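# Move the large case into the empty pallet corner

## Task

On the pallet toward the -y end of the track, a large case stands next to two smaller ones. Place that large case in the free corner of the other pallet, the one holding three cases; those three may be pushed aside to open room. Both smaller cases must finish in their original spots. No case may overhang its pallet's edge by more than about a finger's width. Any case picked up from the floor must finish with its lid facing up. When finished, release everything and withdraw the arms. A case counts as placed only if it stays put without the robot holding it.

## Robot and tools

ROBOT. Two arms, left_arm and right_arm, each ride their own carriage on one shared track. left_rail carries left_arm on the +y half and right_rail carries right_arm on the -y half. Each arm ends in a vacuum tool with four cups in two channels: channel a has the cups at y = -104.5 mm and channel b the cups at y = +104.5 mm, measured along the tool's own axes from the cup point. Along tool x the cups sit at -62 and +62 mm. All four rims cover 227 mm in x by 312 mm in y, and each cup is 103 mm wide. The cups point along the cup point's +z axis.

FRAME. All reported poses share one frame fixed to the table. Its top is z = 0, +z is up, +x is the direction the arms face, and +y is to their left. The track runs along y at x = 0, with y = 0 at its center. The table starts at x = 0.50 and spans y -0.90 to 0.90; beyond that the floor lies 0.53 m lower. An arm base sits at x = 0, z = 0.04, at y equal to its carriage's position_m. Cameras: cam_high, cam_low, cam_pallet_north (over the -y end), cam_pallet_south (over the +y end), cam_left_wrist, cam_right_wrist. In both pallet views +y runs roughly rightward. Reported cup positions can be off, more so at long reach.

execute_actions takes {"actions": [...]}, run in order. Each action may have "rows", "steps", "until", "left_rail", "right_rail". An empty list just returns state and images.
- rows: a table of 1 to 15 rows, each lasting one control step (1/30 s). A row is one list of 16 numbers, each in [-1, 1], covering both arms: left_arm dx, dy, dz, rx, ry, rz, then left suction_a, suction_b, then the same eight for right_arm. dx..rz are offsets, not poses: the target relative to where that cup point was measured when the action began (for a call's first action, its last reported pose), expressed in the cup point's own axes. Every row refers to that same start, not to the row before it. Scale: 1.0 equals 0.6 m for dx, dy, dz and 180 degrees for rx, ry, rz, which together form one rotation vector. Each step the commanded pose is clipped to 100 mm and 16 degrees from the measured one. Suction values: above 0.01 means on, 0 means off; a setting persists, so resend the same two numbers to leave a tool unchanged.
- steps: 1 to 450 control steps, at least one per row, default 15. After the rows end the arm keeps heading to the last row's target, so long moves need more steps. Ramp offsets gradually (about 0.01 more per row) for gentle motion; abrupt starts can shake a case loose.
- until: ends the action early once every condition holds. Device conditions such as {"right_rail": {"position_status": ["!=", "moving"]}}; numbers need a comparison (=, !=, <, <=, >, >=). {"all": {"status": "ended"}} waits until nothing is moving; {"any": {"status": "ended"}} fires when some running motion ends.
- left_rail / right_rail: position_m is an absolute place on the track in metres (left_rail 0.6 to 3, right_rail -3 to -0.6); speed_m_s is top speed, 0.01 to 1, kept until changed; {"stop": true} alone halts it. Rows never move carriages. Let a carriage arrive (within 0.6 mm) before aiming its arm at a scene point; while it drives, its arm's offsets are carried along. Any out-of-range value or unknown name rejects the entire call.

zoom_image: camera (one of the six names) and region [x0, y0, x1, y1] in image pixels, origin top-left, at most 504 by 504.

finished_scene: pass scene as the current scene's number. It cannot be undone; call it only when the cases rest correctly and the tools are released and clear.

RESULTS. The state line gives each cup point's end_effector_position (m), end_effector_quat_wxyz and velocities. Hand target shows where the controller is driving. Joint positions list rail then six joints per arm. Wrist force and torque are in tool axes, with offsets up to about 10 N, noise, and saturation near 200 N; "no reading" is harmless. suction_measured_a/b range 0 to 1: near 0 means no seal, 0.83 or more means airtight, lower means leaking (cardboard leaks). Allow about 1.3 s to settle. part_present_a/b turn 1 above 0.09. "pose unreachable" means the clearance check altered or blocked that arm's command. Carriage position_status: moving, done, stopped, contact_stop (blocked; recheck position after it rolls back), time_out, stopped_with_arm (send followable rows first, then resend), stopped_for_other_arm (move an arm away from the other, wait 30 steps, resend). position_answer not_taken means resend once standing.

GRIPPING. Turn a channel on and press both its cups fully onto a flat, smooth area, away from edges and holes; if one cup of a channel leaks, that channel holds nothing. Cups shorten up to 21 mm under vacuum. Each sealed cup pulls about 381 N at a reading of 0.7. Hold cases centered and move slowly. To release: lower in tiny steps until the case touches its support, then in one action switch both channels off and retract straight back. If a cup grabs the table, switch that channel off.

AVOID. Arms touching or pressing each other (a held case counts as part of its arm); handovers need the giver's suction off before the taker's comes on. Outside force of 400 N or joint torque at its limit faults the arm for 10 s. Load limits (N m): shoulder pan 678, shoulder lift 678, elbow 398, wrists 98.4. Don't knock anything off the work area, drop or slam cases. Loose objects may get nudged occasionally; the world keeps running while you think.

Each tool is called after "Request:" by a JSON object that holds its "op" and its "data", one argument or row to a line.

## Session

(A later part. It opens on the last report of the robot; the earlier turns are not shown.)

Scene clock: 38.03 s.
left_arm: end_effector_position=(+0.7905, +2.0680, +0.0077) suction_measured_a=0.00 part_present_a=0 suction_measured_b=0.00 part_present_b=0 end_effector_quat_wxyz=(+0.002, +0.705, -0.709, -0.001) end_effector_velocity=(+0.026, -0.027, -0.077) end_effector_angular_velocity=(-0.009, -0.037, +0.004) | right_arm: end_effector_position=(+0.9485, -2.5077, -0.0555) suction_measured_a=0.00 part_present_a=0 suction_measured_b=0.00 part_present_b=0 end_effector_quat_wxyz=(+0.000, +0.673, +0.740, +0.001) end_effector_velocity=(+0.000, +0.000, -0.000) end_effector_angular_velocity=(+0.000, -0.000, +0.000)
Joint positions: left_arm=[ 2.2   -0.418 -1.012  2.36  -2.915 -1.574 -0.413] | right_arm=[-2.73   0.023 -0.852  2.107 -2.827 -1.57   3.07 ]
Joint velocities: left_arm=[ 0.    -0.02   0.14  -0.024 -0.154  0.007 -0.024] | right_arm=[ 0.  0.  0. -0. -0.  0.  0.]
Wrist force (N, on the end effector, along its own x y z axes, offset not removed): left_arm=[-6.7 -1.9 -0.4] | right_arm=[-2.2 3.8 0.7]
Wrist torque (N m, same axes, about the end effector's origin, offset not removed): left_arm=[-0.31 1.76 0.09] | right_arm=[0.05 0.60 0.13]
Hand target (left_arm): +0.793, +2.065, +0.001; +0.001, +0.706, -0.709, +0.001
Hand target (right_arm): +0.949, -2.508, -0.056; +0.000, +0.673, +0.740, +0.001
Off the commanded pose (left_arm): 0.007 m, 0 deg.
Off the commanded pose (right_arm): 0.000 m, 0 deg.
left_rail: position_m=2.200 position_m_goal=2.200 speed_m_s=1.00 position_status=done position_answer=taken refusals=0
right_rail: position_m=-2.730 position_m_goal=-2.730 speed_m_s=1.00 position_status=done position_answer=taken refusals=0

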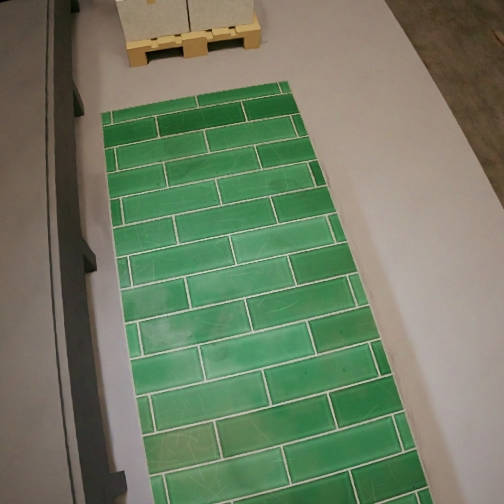

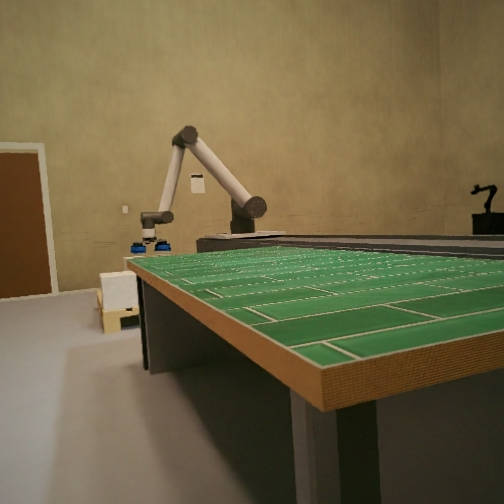

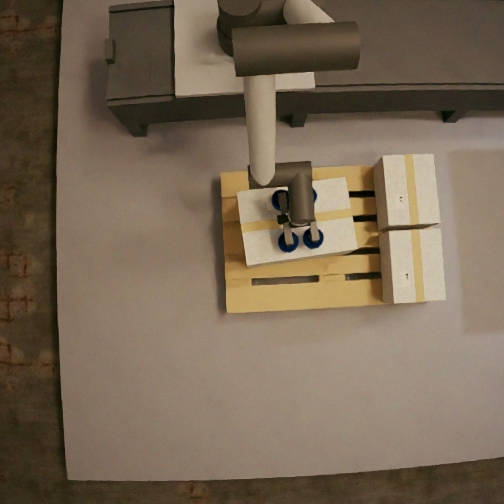

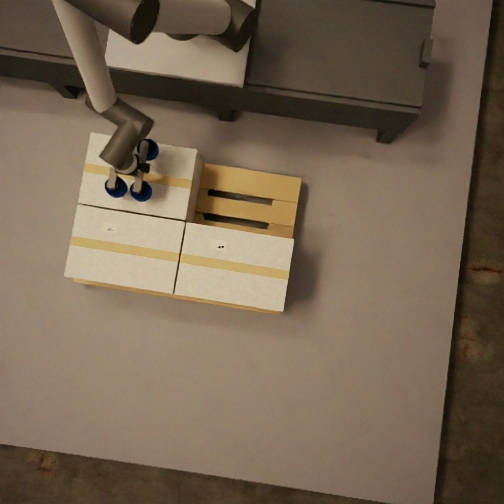

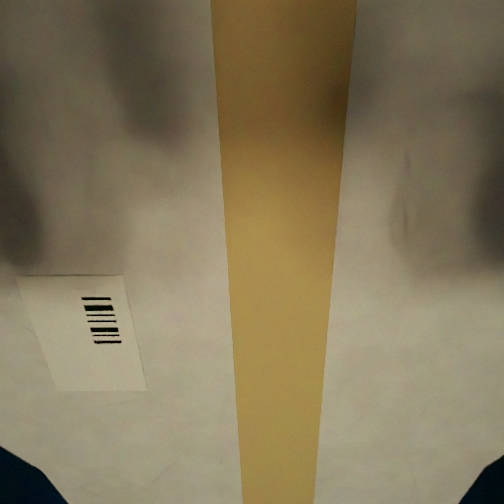

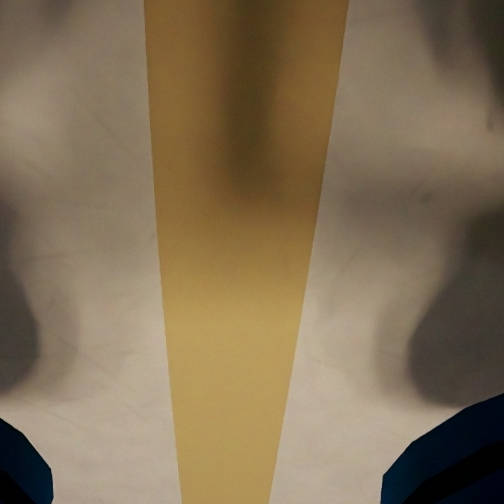

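Request:
{"op": "execute_actions", "data": {
  "actions": [
    {"rows":[
[0.002,-0.002,0.02,0,0,0,0,0,0,0,0.003,0,0,0,0,0],
[0.004,-0.005,0.032,0,0,0,0,0,0,0,0.007,0,0,0,0,0],
[0.006,-0.008,0.047,0,0,0,0,0,0,0,0.012,0,0,0,0,0],
[0.008,-0.011,0.062,0,0,0,0,0,0,0,0.018,0,0,0,0,0],
[0.01,-0.013,0.077,0,0,0,0,0,0,0,0.024,0,0,0,0,0],
[0.011,-0.015,0.09,0,0,0,0,0,0,0,0.029,0,0,0,0,0],
[0.0117,-0.0158,0.099,0,0,0,0,0,0,0,0.032,0,0,0,0,0],
[0.0117,-0.0158,0.1045,0,0,0,0,0,0,0,0.0333,0,0,0,0,0]
],"steps":12}
  ]
}}

Scene clock: 40.33 s.
left_arm: end_effector_position=(+0.7982, +2.0617, -0.0481) suction_measured_a=0.00 part_present_a=0 suction_measured_b=0.00 part_present_b=0 end_effector_quat_wxyz=(+0.002, +0.705, -0.709, -0.002) end_effector_velocity=(+0.012, -0.007, -0.077) end_effector_angular_velocity=(-0.000, +0.000, +0.001) | right_arm: end_effector_position=(+0.9484, -2.5077, -0.0734) suction_measured_a=0.00 part_present_a=0 suction_measured_b=0.00 part_present_b=0 end_effector_quat_wxyz=(+0.000, +0.673, +0.740, +0.001) end_effector_velocity=(+0.001, +0.000, -0.024) end_effector_angular_velocity=(+0.000, -0.001, -0.000)
Joint positions: left_arm=[ 2.2   -0.421 -0.92   2.347 -2.993 -1.574 -0.417] | right_arm=[-2.73   0.023 -0.829  2.106 -2.848 -1.57   3.07 ]
Joint velocities: left_arm=[ 0.    -0.002  0.127 -0.025 -0.102 -0.    -0.003] | right_arm=[ 0.     0.     0.032 -0.004 -0.029  0.     0.   ]
Wrist force (N, on the end effector, along its own x y z axes, offset not removed): left_arm=[-3.2 -2.7 -3.0] | right_arm=[4.5 -0.3 0.8]
Wrist torque (N m, same axes, about the end effector's origin, offset not removed): left_arm=[-0.38 1.18 0.13] | right_arm=[-0.65 -0.51 0.09]
Hand target (left_arm): +0.800, +2.061, -0.055; +0.002, +0.705, -0.709, -0.001
Hand target (right_arm): +0.948, -2.508, -0.075; +0.000, +0.673, +0.740, +0.001
Off the commanded pose (left_arm): 0.007 m, 0 deg.
Off the commanded pose (right_arm): 0.002 m, 0 deg.
left_rail: position_m=2.200 position_m_goal=2.200 speed_m_s=1.00 position_status=done position_answer=taken refusals=0
right_rail: position_m=-2.730 position_m_goal=-2.730 speed_m_s=1.00 position_status=done position_answer=taken refusals=0

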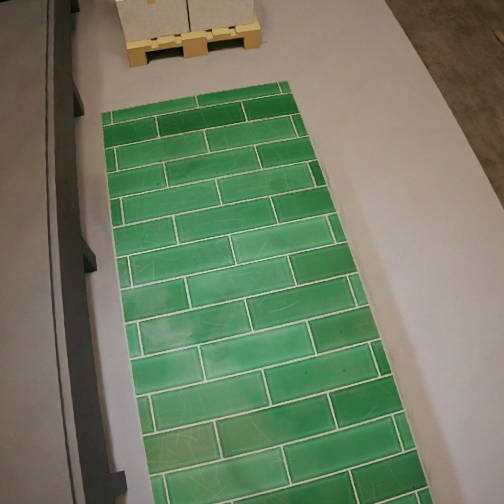

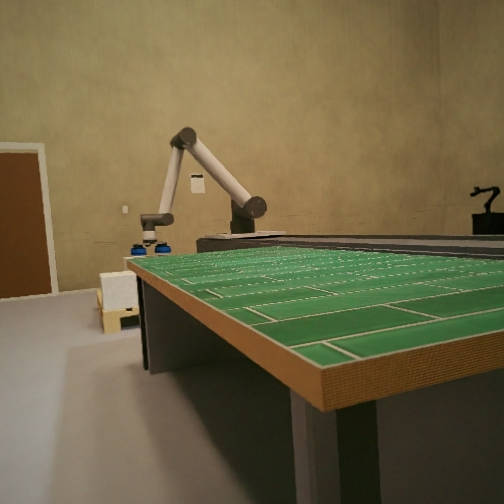

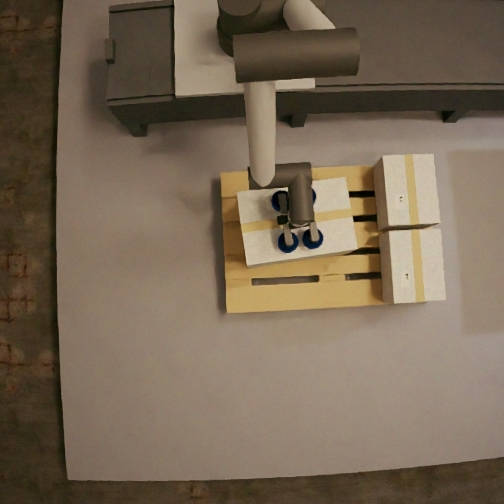

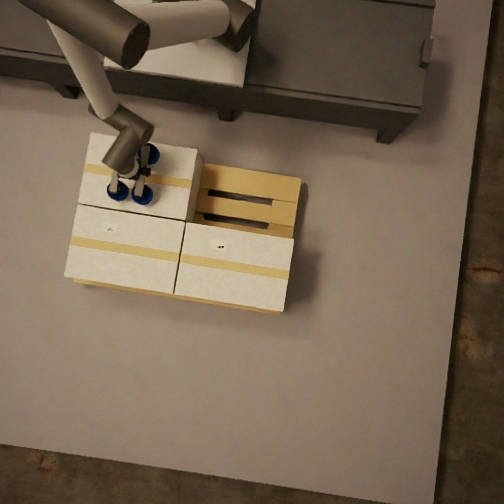

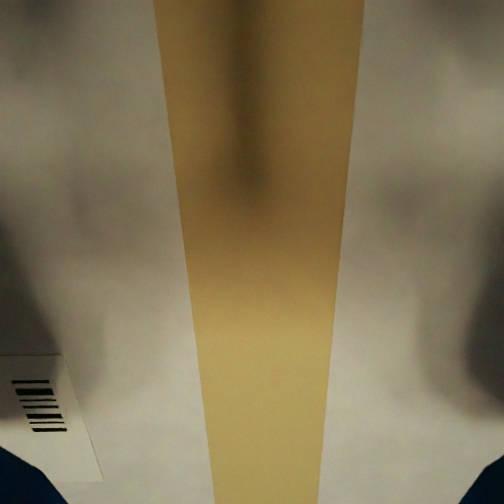

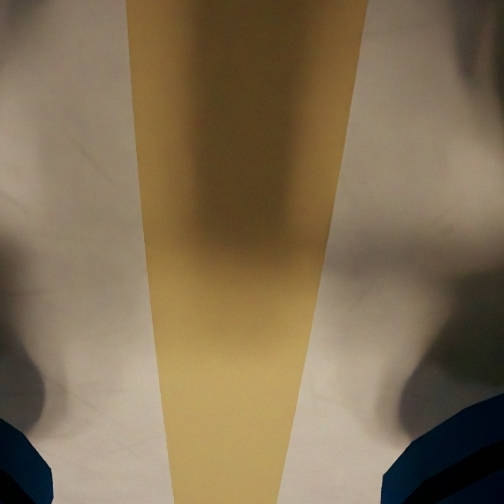

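Request:
{"op": "execute_actions", "data": {
  "actions": [
    {"rows":[
[-0.001,-0.002,0.014,0,0,0,0,0,0,0,0.006,0,0,0,0,0],
[-0.001,-0.003,0.02,0,0,0,0,0,0,0,0.011,0,0,0,0,0],
[-0.001,-0.003,0.026,0,0,0,0,0,0,0,0.016,0,0,0,0,0],
[-0.001,-0.003,0.032,0,0,0,0,0,0,0,0.021,0,0,0,0,0],
[-0.001,-0.003,0.0365,0,0,0,0,0,0,0,0.0243,0,0,0,0,0]
],"steps":9}
  ]
}}

Scene clock: 41.07 s.
left_arm: end_effector_position=(+0.7997, +2.0620, -0.0671) suction_measured_a=0.00 part_present_a=0 suction_measured_b=0.00 part_present_b=0 end_effector_quat_wxyz=(+0.002, +0.705, -0.709, -0.002) end_effector_velocity=(+0.001, +0.001, -0.033) end_effector_angular_velocity=(+0.000, +0.001, -0.001) | right_arm: end_effector_position=(+0.9483, -2.5077, -0.0857) suction_measured_a=0.00 part_present_a=0 suction_measured_b=0.00 part_present_b=0 end_effector_quat_wxyz=(+0.000, +0.673, +0.740, +0.000) end_effector_velocity=(-0.000, -0.000, -0.026) end_effector_angular_velocity=(-0.000, +0.001, -0.000)
Joint positions: left_arm=[ 2.2   -0.42  -0.889  2.343 -3.02  -1.574 -0.415] | right_arm=[-2.73   0.023 -0.814  2.104 -2.863 -1.57   3.07 ]
Joint velocities: left_arm=[ 0.     0.002  0.053 -0.005 -0.047 -0.     0.003] | right_arm=[ 0.     0.     0.034 -0.004 -0.03  -0.     0.   ]
Wrist force (N, on the end effector, along its own x y z axes, offset not removed): left_arm=[-3.2 -2.1 -1.9] | right_arm=[3.2 5.3 -1.4]
Wrist torque (N m, same axes, about the end effector's origin, offset not removed): left_arm=[-0.29 1.20 0.16] | right_arm=[0.30 -0.32 0.04]
Hand target (left_arm): +0.800, +2.062, -0.070; +0.002, +0.705, -0.709, -0.002
Hand target (right_arm): +0.948, -2.508, -0.088; +0.000, +0.673, +0.740, +0.001
Off the commanded pose (left_arm): 0.003 m, 0 deg.
Off the commanded pose (right_arm): 0.002 m, 0 deg.
left_rail: position_m=2.200 position_m_goal=2.200 speed_m_s=1.00 position_status=done position_answer=taken refusals=0
right_rail: position_m=-2.730 position_m_goal=-2.730 speed_m_s=1.00 position_status=done position_answer=taken refusals=0

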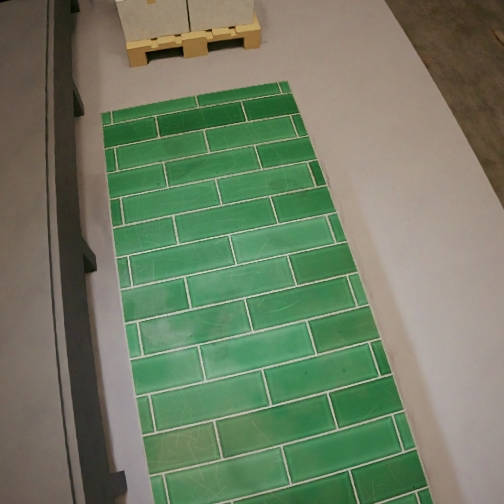

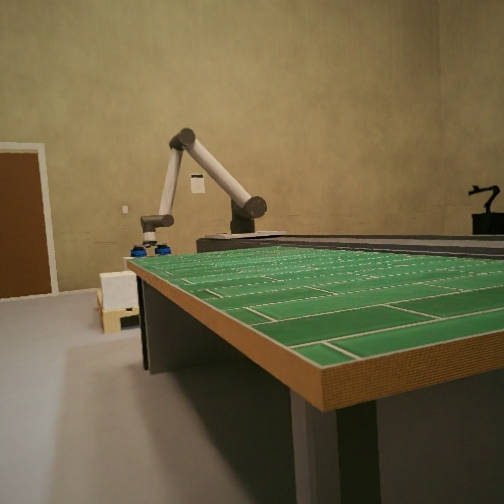

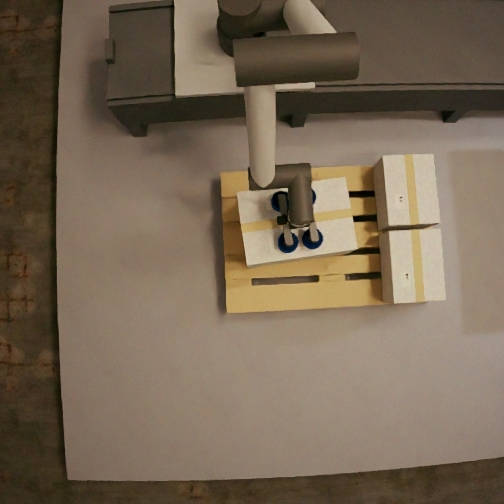

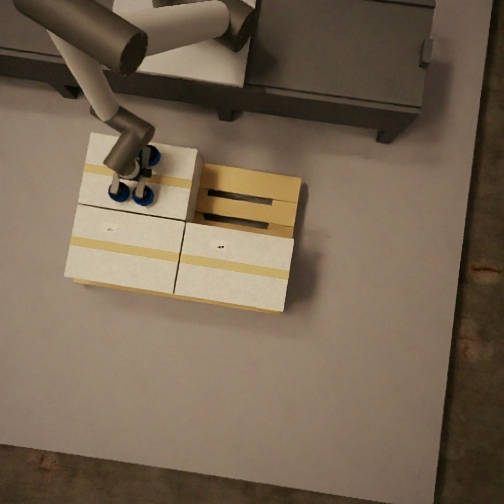

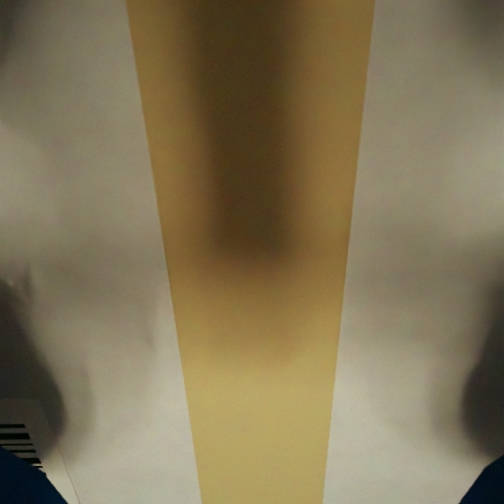

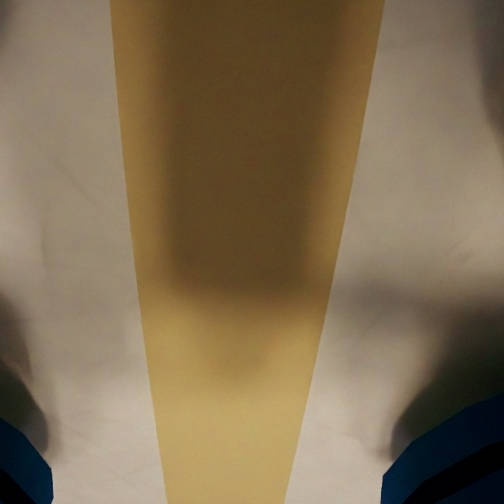

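Request:
{"op": "execute_actions", "data": {
  "actions": [
    {"rows":[
[0,0,0.008,0,0,0,0,0,0,0,0.007,0,0,0,0,0],
[0,0,0.014,0,0,0,0,0,0,0,0.012,0,0,0,0,0],
[0,0,0.02,0,0,0,0,0,0,0,0.017,0,0,0,0,0],
[0,0,0.026,0,0,0,0,0,0,0,0.021,0,0,0,0,0],
[0,0,0.030,0,0,0,0,0,0,0,0.024,0,0,0,0,0]
],"steps":9}
  ]
}}

Scene clock: 41.93 s.
left_arm: end_effector_position=(+0.7996, +2.0623, -0.0823) suction_measured_a=0.00 part_present_a=0 suction_measured_b=0.00 part_present_b=0 end_effector_quat_wxyz=(+0.002, +0.705, -0.709, -0.002) end_effector_velocity=(-0.000, -0.000, -0.032) end_effector_angular_velocity=(+0.000, +0.001, +0.001) | right_arm: end_effector_position=(+0.9482, -2.5077, -0.0979) suction_measured_a=0.00 part_present_a=0 suction_measured_b=0.00 part_present_b=0 end_effector_quat_wxyz=(+0.000, +0.673, +0.740, +0.000) end_effector_velocity=(-0.000, +0.000, -0.024) end_effector_angular_velocity=(-0.000, +0.000, -0.000)
Joint positions: left_arm=[ 2.2   -0.42  -0.865  2.341 -3.042 -1.574 -0.415] | right_arm=[-2.73   0.023 -0.798  2.103 -2.877 -1.57   3.07 ]
Joint velocities: left_arm=[ 0.    -0.001  0.051 -0.005 -0.046  0.    -0.001] | right_arm=[ 0.     0.     0.031 -0.004 -0.027 -0.     0.   ]
Wrist force (N, on the end effector, along its own x y z axes, offset not removed): left_arm=[-4.7 -1.8 0.8] | right_arm=[1.4 2.9 -1.4]
Wrist torque (N m, same axes, about the end effector's origin, offset not removed): left_arm=[-0.24 1.50 0.14] | right_arm=[0.05 -0.11 -0.06]
Hand target (left_arm): +0.800, +2.062, -0.085; +0.002, +0.705, -0.709, -0.002
Hand target (right_arm): +0.948, -2.508, -0.100; +0.000, +0.673, +0.740, +0.000
Off the commanded pose (left_arm): 0.003 m, 0 deg.
Off the commanded pose (right_arm): 0.002 m, 0 deg.
left_rail: position_m=2.200 position_m_goal=2.200 speed_m_s=1.00 position_status=done position_answer=taken refusals=0
right_rail: position_m=-2.730 position_m_goal=-2.730 speed_m_s=1.00 position_status=done position_answer=taken refusals=0

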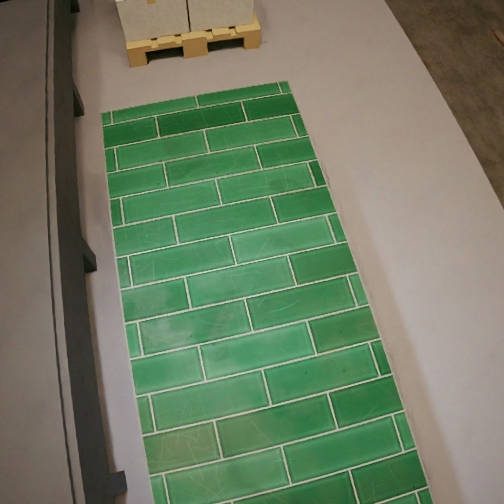

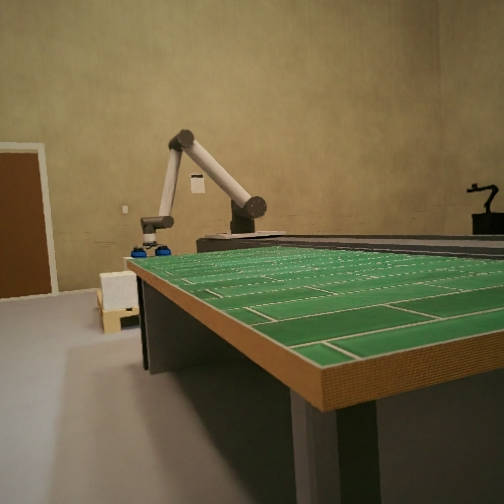

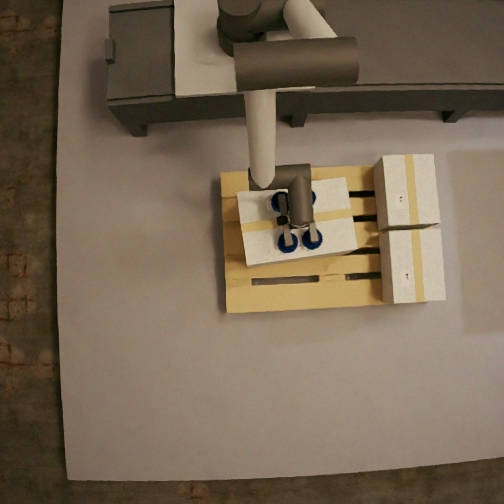

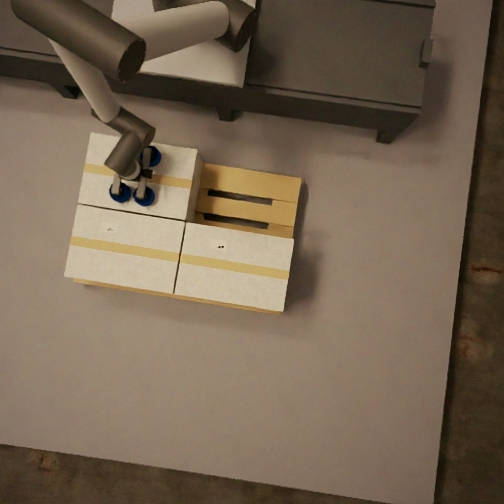

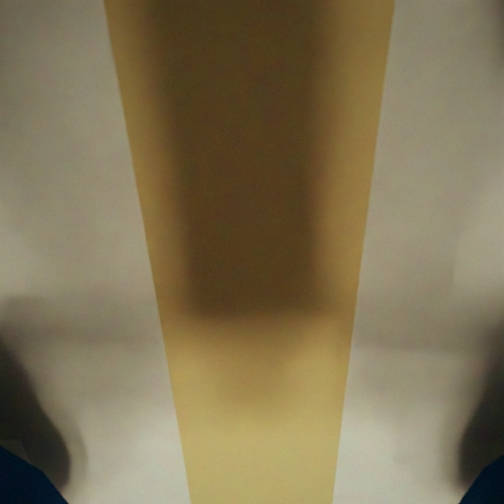

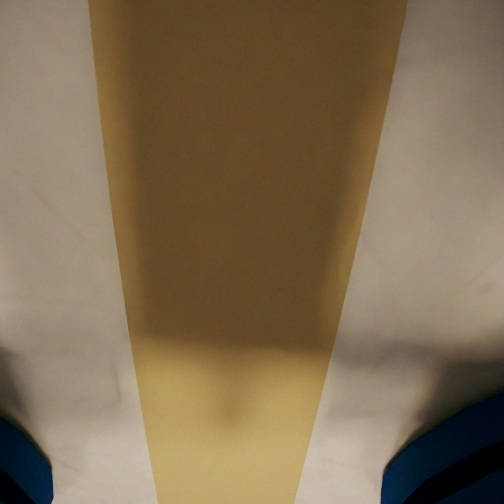

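Request:
{"op": "execute_actions", "data": {
  "actions": [
    {"rows":[
[0,0,0.008,0,0,0,0,0,0,0,0.007,0,0,0,0,0],
[0,0,0.013,0,0,0,0,0,0,0,0.011,0,0,0,0,0],
[0,0,0.018,0,0,0,0,0,0,0,0.015,0,0,0,0,0],
[0,0,0.023,0,0,0,0,0,0,0,0.018,0,0,0,0,0],
[0,0,0.026,0,0,0,0,0,0,0,0.020,0,0,0,0,0]
],"steps":9}
  ]
}}

Scene clock: 42.63 s.
left_arm: end_effector_position=(+0.7994, +2.0621, -0.0956) suction_measured_a=0.00 part_present_a=0 suction_measured_b=0.00 part_present_b=0 end_effector_quat_wxyz=(+0.002, +0.705, -0.709, -0.002) end_effector_velocity=(-0.000, +0.000, -0.026) end_effector_angular_velocity=(+0.000, +0.001, -0.000) | right_arm: end_effector_position=(+0.9485, -2.5077, -0.1079) suction_measured_a=0.00 part_present_a=0 suction_measured_b=0.00 part_present_b=0 end_effector_quat_wxyz=(+0.001, +0.673, +0.740, +0.001) end_effector_velocity=(+0.001, +0.000, -0.017) end_effector_angular_velocity=(+0.000, -0.001, +0.000)
Joint positions: left_arm=[ 2.2   -0.42  -0.843  2.339 -3.061 -1.574 -0.415] | right_arm=[-2.73   0.023 -0.785  2.101 -2.889 -1.57   3.07 ]
Joint velocities: left_arm=[ 0.    -0.     0.042 -0.005 -0.037  0.    -0.   ] | right_arm=[ 0.     0.     0.023 -0.004 -0.02  -0.     0.   ]
Wrist force (N, on the end effector, along its own x y z axes, offset not removed): left_arm=[-5.0 -2.2 -1.5] | right_arm=[-0.4 -7.6 -119.5]
Wrist torque (N m, same axes, about the end effector's origin, offset not removed): left_arm=[-0.43 1.45 0.16] | right_arm=[-0.17 0.38 -0.19]
Hand target (left_arm): +0.800, +2.062, -0.098; +0.002, +0.705, -0.709, -0.002
Hand target (right_arm): +0.948, -2.508, -0.110; +0.000, +0.673, +0.740, +0.000
Off the commanded pose (left_arm): 0.002 m, 0 deg.
Off the commanded pose (right_arm): 0.002 m, 0 deg.
left_rail: position_m=2.200 position_m_goal=2.200 speed_m_s=1.00 position_status=done position_answer=taken refusals=0
right_rail: position_m=-2.730 position_m_goal=-2.730 speed_m_s=1.00 position_status=done position_answer=taken refusals=0

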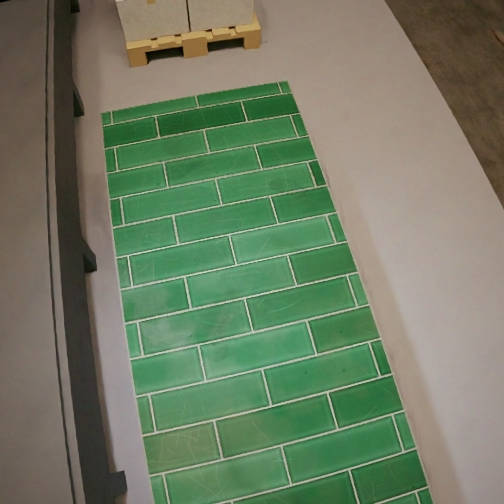

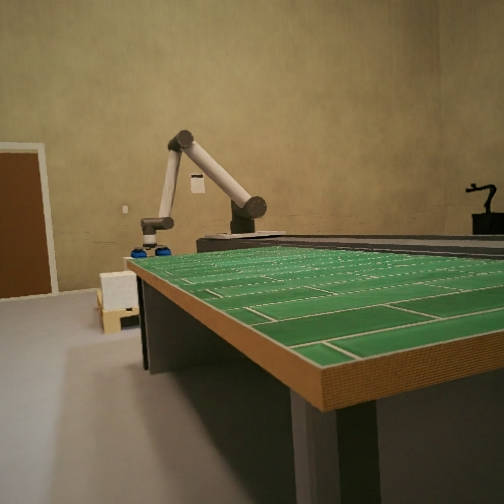

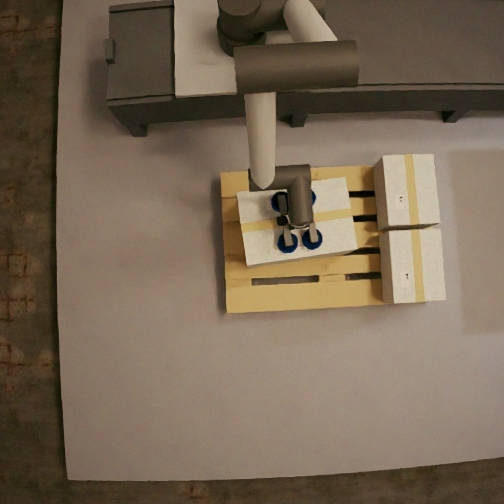

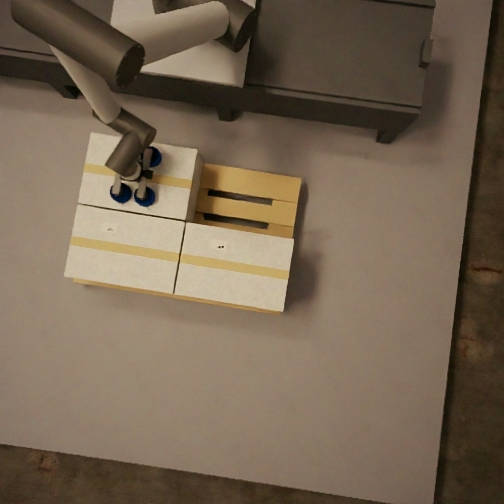

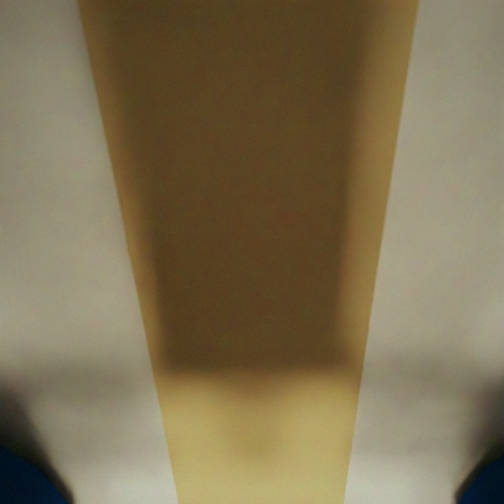

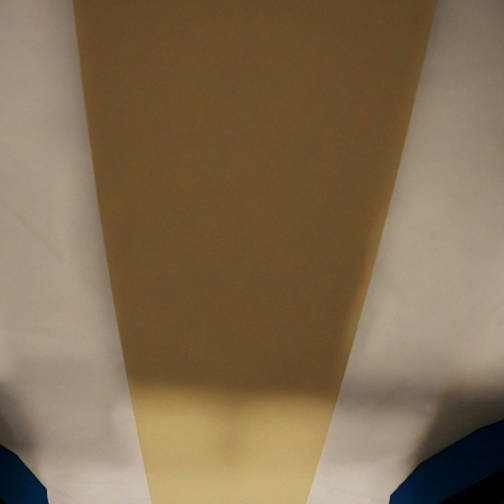

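Request:
{"op": "execute_actions", "data": {
  "actions": [
    {"rows":[
[0,0,0.005,0,0,0,0,0,0,0,0,0,0,0,1,1],
[0,0,0.008,0,0,0,0,0,0,0,0,0,0,0,1,1],
[0,0,0.011,0,0,0,0,0,0,0,0,0,0,0,1,1],
[0,0,0.014,0,0,0,0,0,0,0,0,0,0,0,1,1]
],"steps":8}
  ]
}}

Scene clock: 43.53 s.
left_arm: end_effector_position=(+0.7995, +2.0622, -0.1025) suction_measured_a=0.00 part_present_a=0 suction_measured_b=0.00 part_present_b=0 end_effector_quat_wxyz=(+0.002, +0.705, -0.709, -0.002) end_effector_velocity=(+0.000, -0.000, -0.015) end_effector_angular_velocity=(-0.000, -0.001, +0.000) | right_arm: end_effector_position=(+0.9479, -2.5074, -0.1088) suction_measured_a=0.83 part_present_a=1 suction_measured_b=0.84 part_present_b=1 end_effector_quat_wxyz=(-0.000, +0.673, +0.740, +0.000) end_effector_velocity=(+0.003, -0.013, +0.006) end_effector_angular_velocity=(-0.038, -0.006, -0.005)
Joint positions: left_arm=[ 2.2   -0.42  -0.832  2.337 -3.071 -1.574 -0.415] | right_arm=[-2.73   0.023 -0.784  2.101 -2.889 -1.57   3.07 ]
Joint velocities: left_arm=[ 0.     0.     0.024 -0.003 -0.022 -0.     0.   ] | right_arm=[ 0.    -0.002 -0.007  0.     0.002 -0.039  0.002]
Wrist force (N, on the end effector, along its own x y z axes, offset not removed): left_arm=[-7.0 3.6 -48.3] | right_arm=[-7.5 -0.5 26.5]
Wrist torque (N m, same axes, about the end effector's origin, offset not removed): left_arm=[0.82 1.62 0.09] | right_arm=[-1.50 -6.37 -1.19]
Hand target (left_arm): +0.799, +2.062, -0.104; +0.002, +0.705, -0.709, -0.002
Hand target (right_arm): +0.949, -2.508, -0.108; +0.001, +0.673, +0.740, +0.001
Off the commanded pose (left_arm): 0.002 m, 0 deg.
Off the commanded pose (right_arm): 0.001 m, 0 deg.
left_rail: position_m=2.200 position_m_goal=2.200 speed_m_s=1.00 position_status=done position_answer=taken refusals=0
right_rail: position_m=-2.730 position_m_goal=-2.730 speed_m_s=1.00 position_status=done position_answer=taken refusals=0

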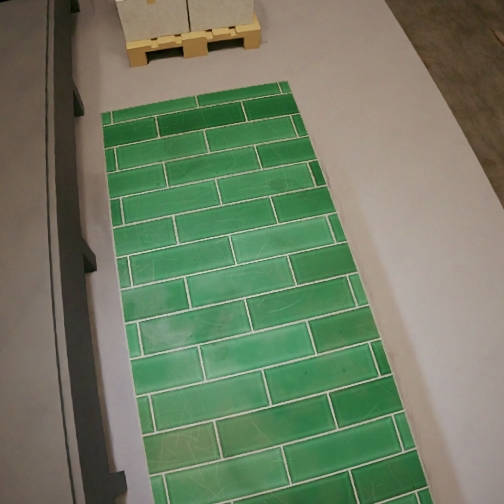

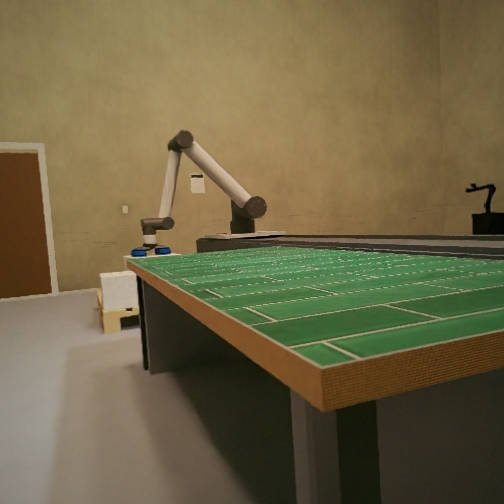

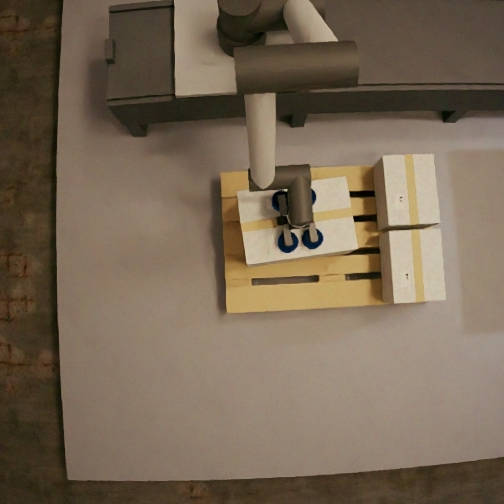

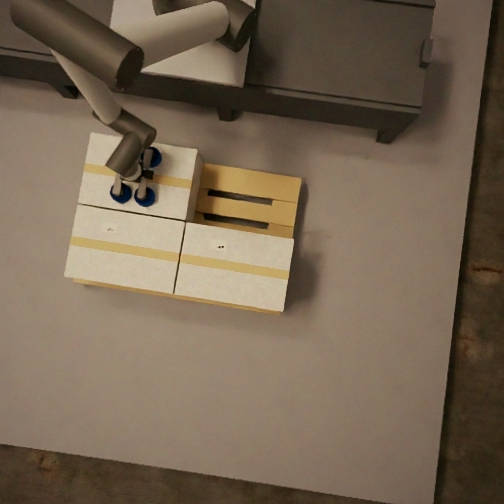

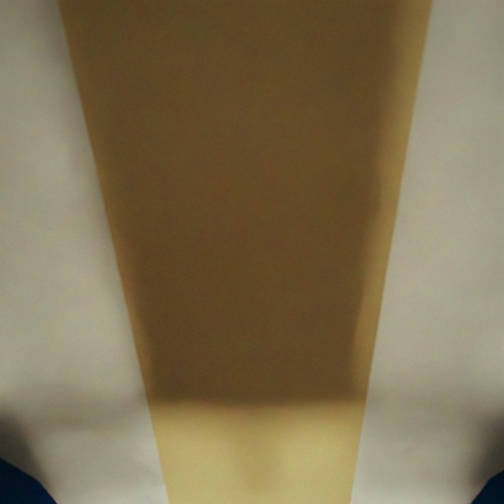

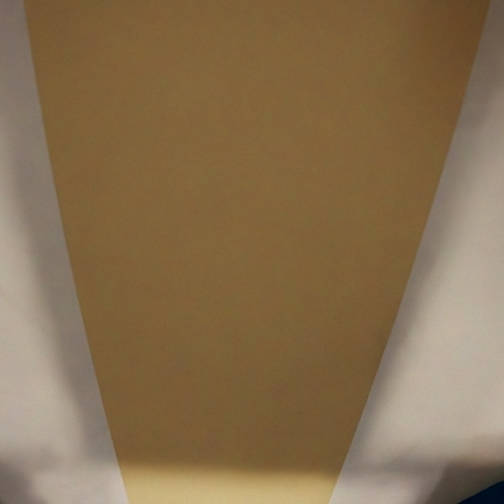

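Request:
{"op": "execute_actions", "data": {
  "actions": [
    {"rows":[
[0,0,0.0025,0,0,0,1,1,0,0,0,0,0,0,1,1]
],"steps":3}
  ]
}}

Scene clock: 45.83 s.
left_arm: end_effector_position=(+0.7990, +2.0624, -0.1045) suction_measured_a=0.38 part_present_a=1 suction_measured_b=0.38 part_present_b=1 end_effector_quat_wxyz=(+0.002, +0.705, -0.709, -0.002) end_effector_velocity=(-0.003, +0.002, -0.003) end_effector_angular_velocity=(+0.003, +0.004, -0.000) | right_arm: end_effector_position=(+0.9485, -2.5077, -0.1080) suction_measured_a=0.93 part_present_a=1 suction_measured_b=0.93 part_present_b=1 end_effector_quat_wxyz=(+0.000, +0.673, +0.740, +0.001) end_effector_velocity=(-0.002, +0.000, -0.004) end_effector_angular_velocity=(+0.001, +0.004, +0.000)
Joint positions: left_arm=[ 2.2   -0.42  -0.829  2.337 -3.073 -1.574 -0.415] | right_arm=[-2.73   0.023 -0.784  2.101 -2.889 -1.57   3.07 ]
Joint velocities: left_arm=[ 0.    -0.     0.003  0.003 -0.     0.001 -0.   ] | right_arm=[ 0.     0.     0.004  0.    -0.     0.001  0.   ]
Wrist force (N, on the end effector, along its own x y z axes, offset not removed): left_arm=[-40.9 2.5 111.0] | right_arm=[-1.5 3.5 35.2]
Wrist torque (N m, same axes, about the end effector's origin, offset not removed): left_arm=[2.45 5.40 0.77] | right_arm=[-0.91 -5.86 0.18]
Hand target (left_arm): +0.800, +2.062, -0.104; +0.002, +0.705, -0.709, -0.002
Hand target (right_arm): +0.948, -2.507, -0.109; -0.000, +0.673, +0.740, +0.000
Off the commanded pose (left_arm): 0.001 m, 0 deg.
Off the commanded pose (right_arm): 0.001 m, 0 deg.
left_rail: position_m=2.200 position_m_goal=2.200 speed_m_s=1.00 position_status=done position_answer=taken refusals=0
right_rail: position_m=-2.730 position_m_goal=-2.730 speed_m_s=1.00 position_status=done position_answer=taken refusals=0

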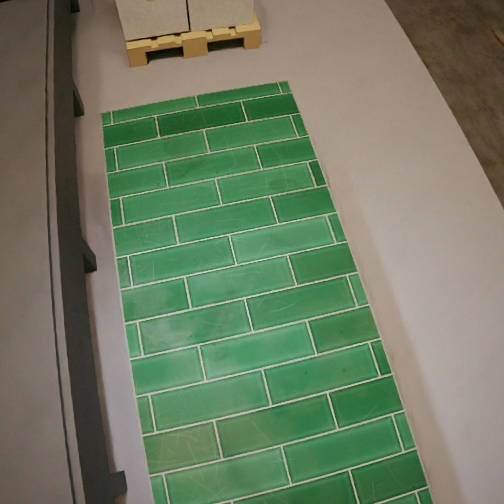

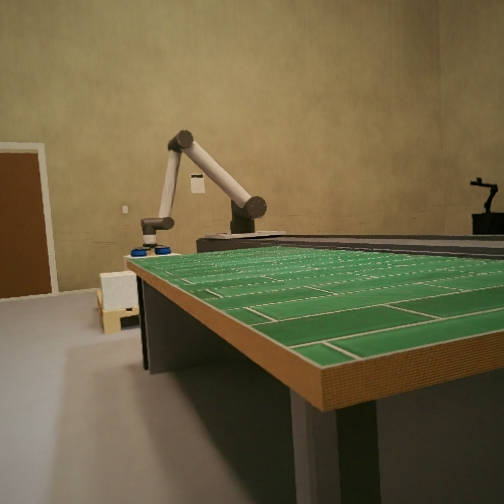

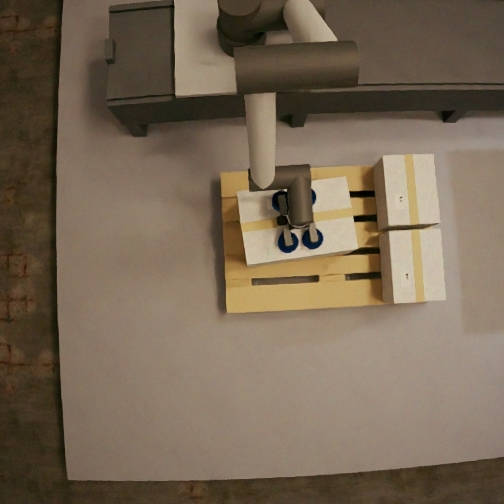

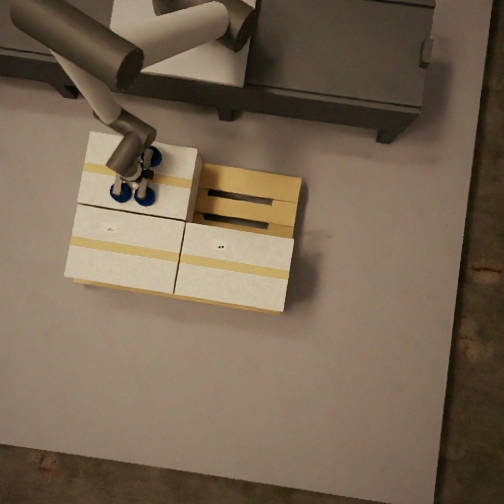

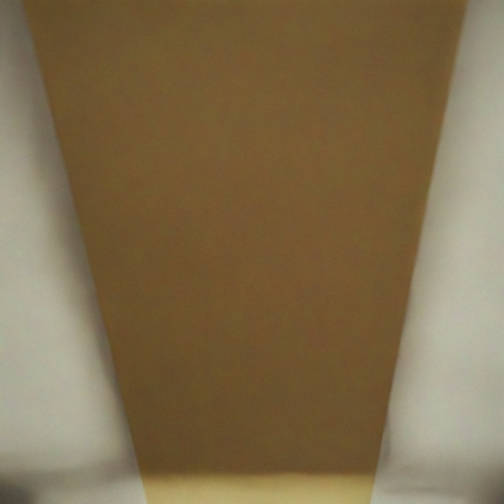

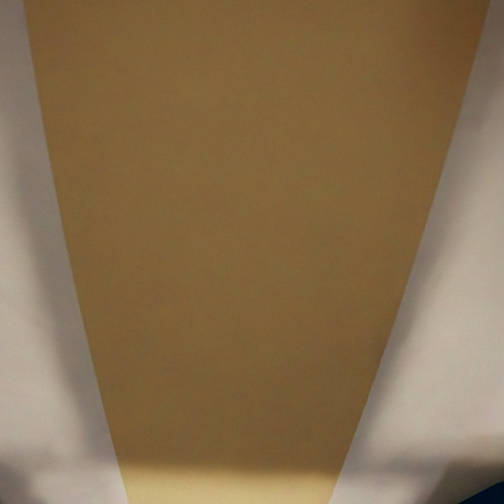

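Request:
{"op": "execute_actions", "data": {
  "actions": []
}}

Scene clock: 47.43 s.
left_arm: end_effector_position=(+0.7995, +2.0622, -0.1040) suction_measured_a=0.96 part_present_a=1 suction_measured_b=0.96 part_present_b=1 end_effector_quat_wxyz=(+0.002, +0.705, -0.709, -0.002) end_effector_velocity=(+0.000, +0.000, +0.000) end_effector_angular_velocity=(-0.000, -0.000, +0.000) | right_arm: end_effector_position=(+0.9479, -2.5074, -0.1088) suction_measured_a=0.93 part_present_a=1 suction_measured_b=0.93 part_present_b=1 end_effector_quat_wxyz=(-0.000, +0.673, +0.740, +0.000) end_effector_velocity=(-0.000, +0.000, -0.000) end_effector_angular_velocity=(-0.000, +0.000, +0.000)
Joint positions: left_arm=[ 2.2   -0.42  -0.83   2.337 -3.074 -1.574 -0.415] | right_arm=[-2.73   0.023 -0.784  2.101 -2.889 -1.57   3.07 ]
Joint velocities: left_arm=[ 0.  0. -0. -0. -0.  0.  0.] | right_arm=[0. 0. 0. 0. 0. 0. 0.]
Wrist force (N, on the end effector, along its own x y z axes, offset not removed): left_arm=[-5.7 -4.6 35.5] | right_arm=[-0.7 0.5 40.9]
Wrist torque (N m, same axes, about the end effector's origin, offset not removed): left_arm=[0.20 7.36 0.07] | right_arm=[-0.90 -6.01 0.17]
Hand target (left_arm): +0.800, +2.062, -0.104; +0.002, +0.705, -0.709, -0.002
Hand target (right_arm): +0.948, -2.507, -0.109; -0.000, +0.673, +0.740, +0.000
Off the commanded pose (left_arm): 0.000 m, 0 deg.
Off the commanded pose (right_arm): 0.000 m, 0 deg.
left_rail: position_m=2.200 position_m_goal=2.200 speed_m_s=1.00 position_status=done position_answer=taken refusals=0
right_rail: position_m=-2.730 position_m_goal=-2.730 speed_m_s=1.00 position_status=done position_answer=taken refusals=0

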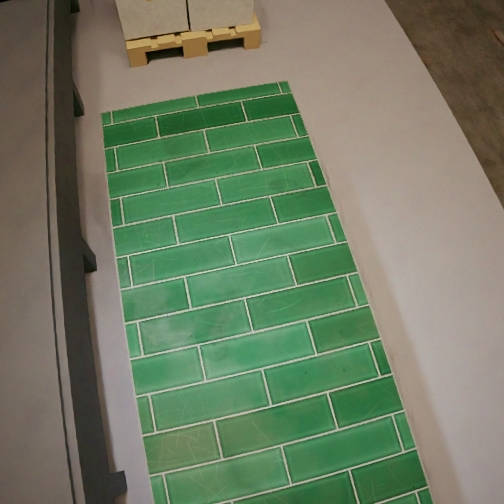

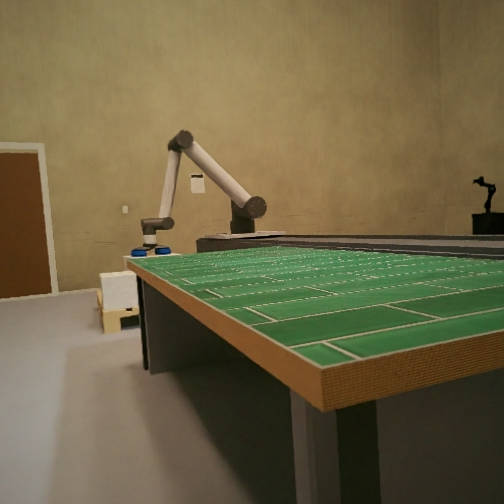

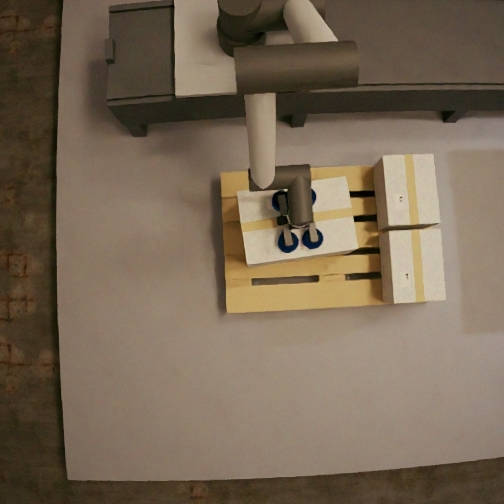

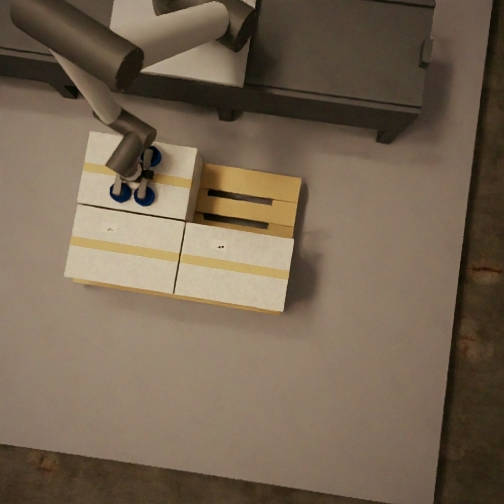

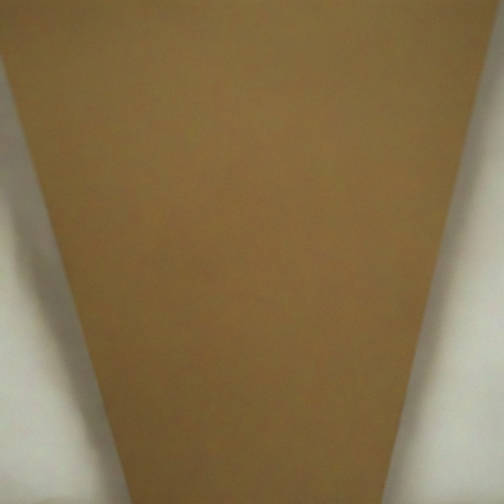

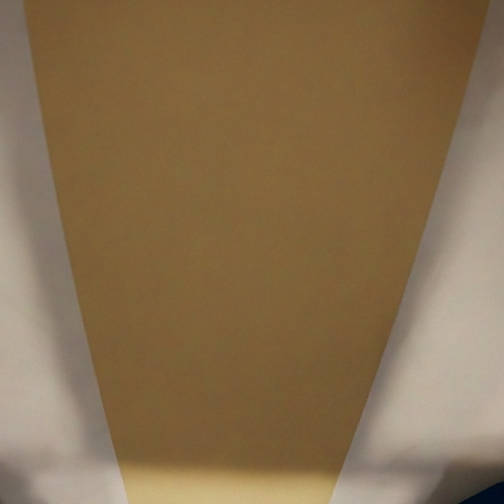

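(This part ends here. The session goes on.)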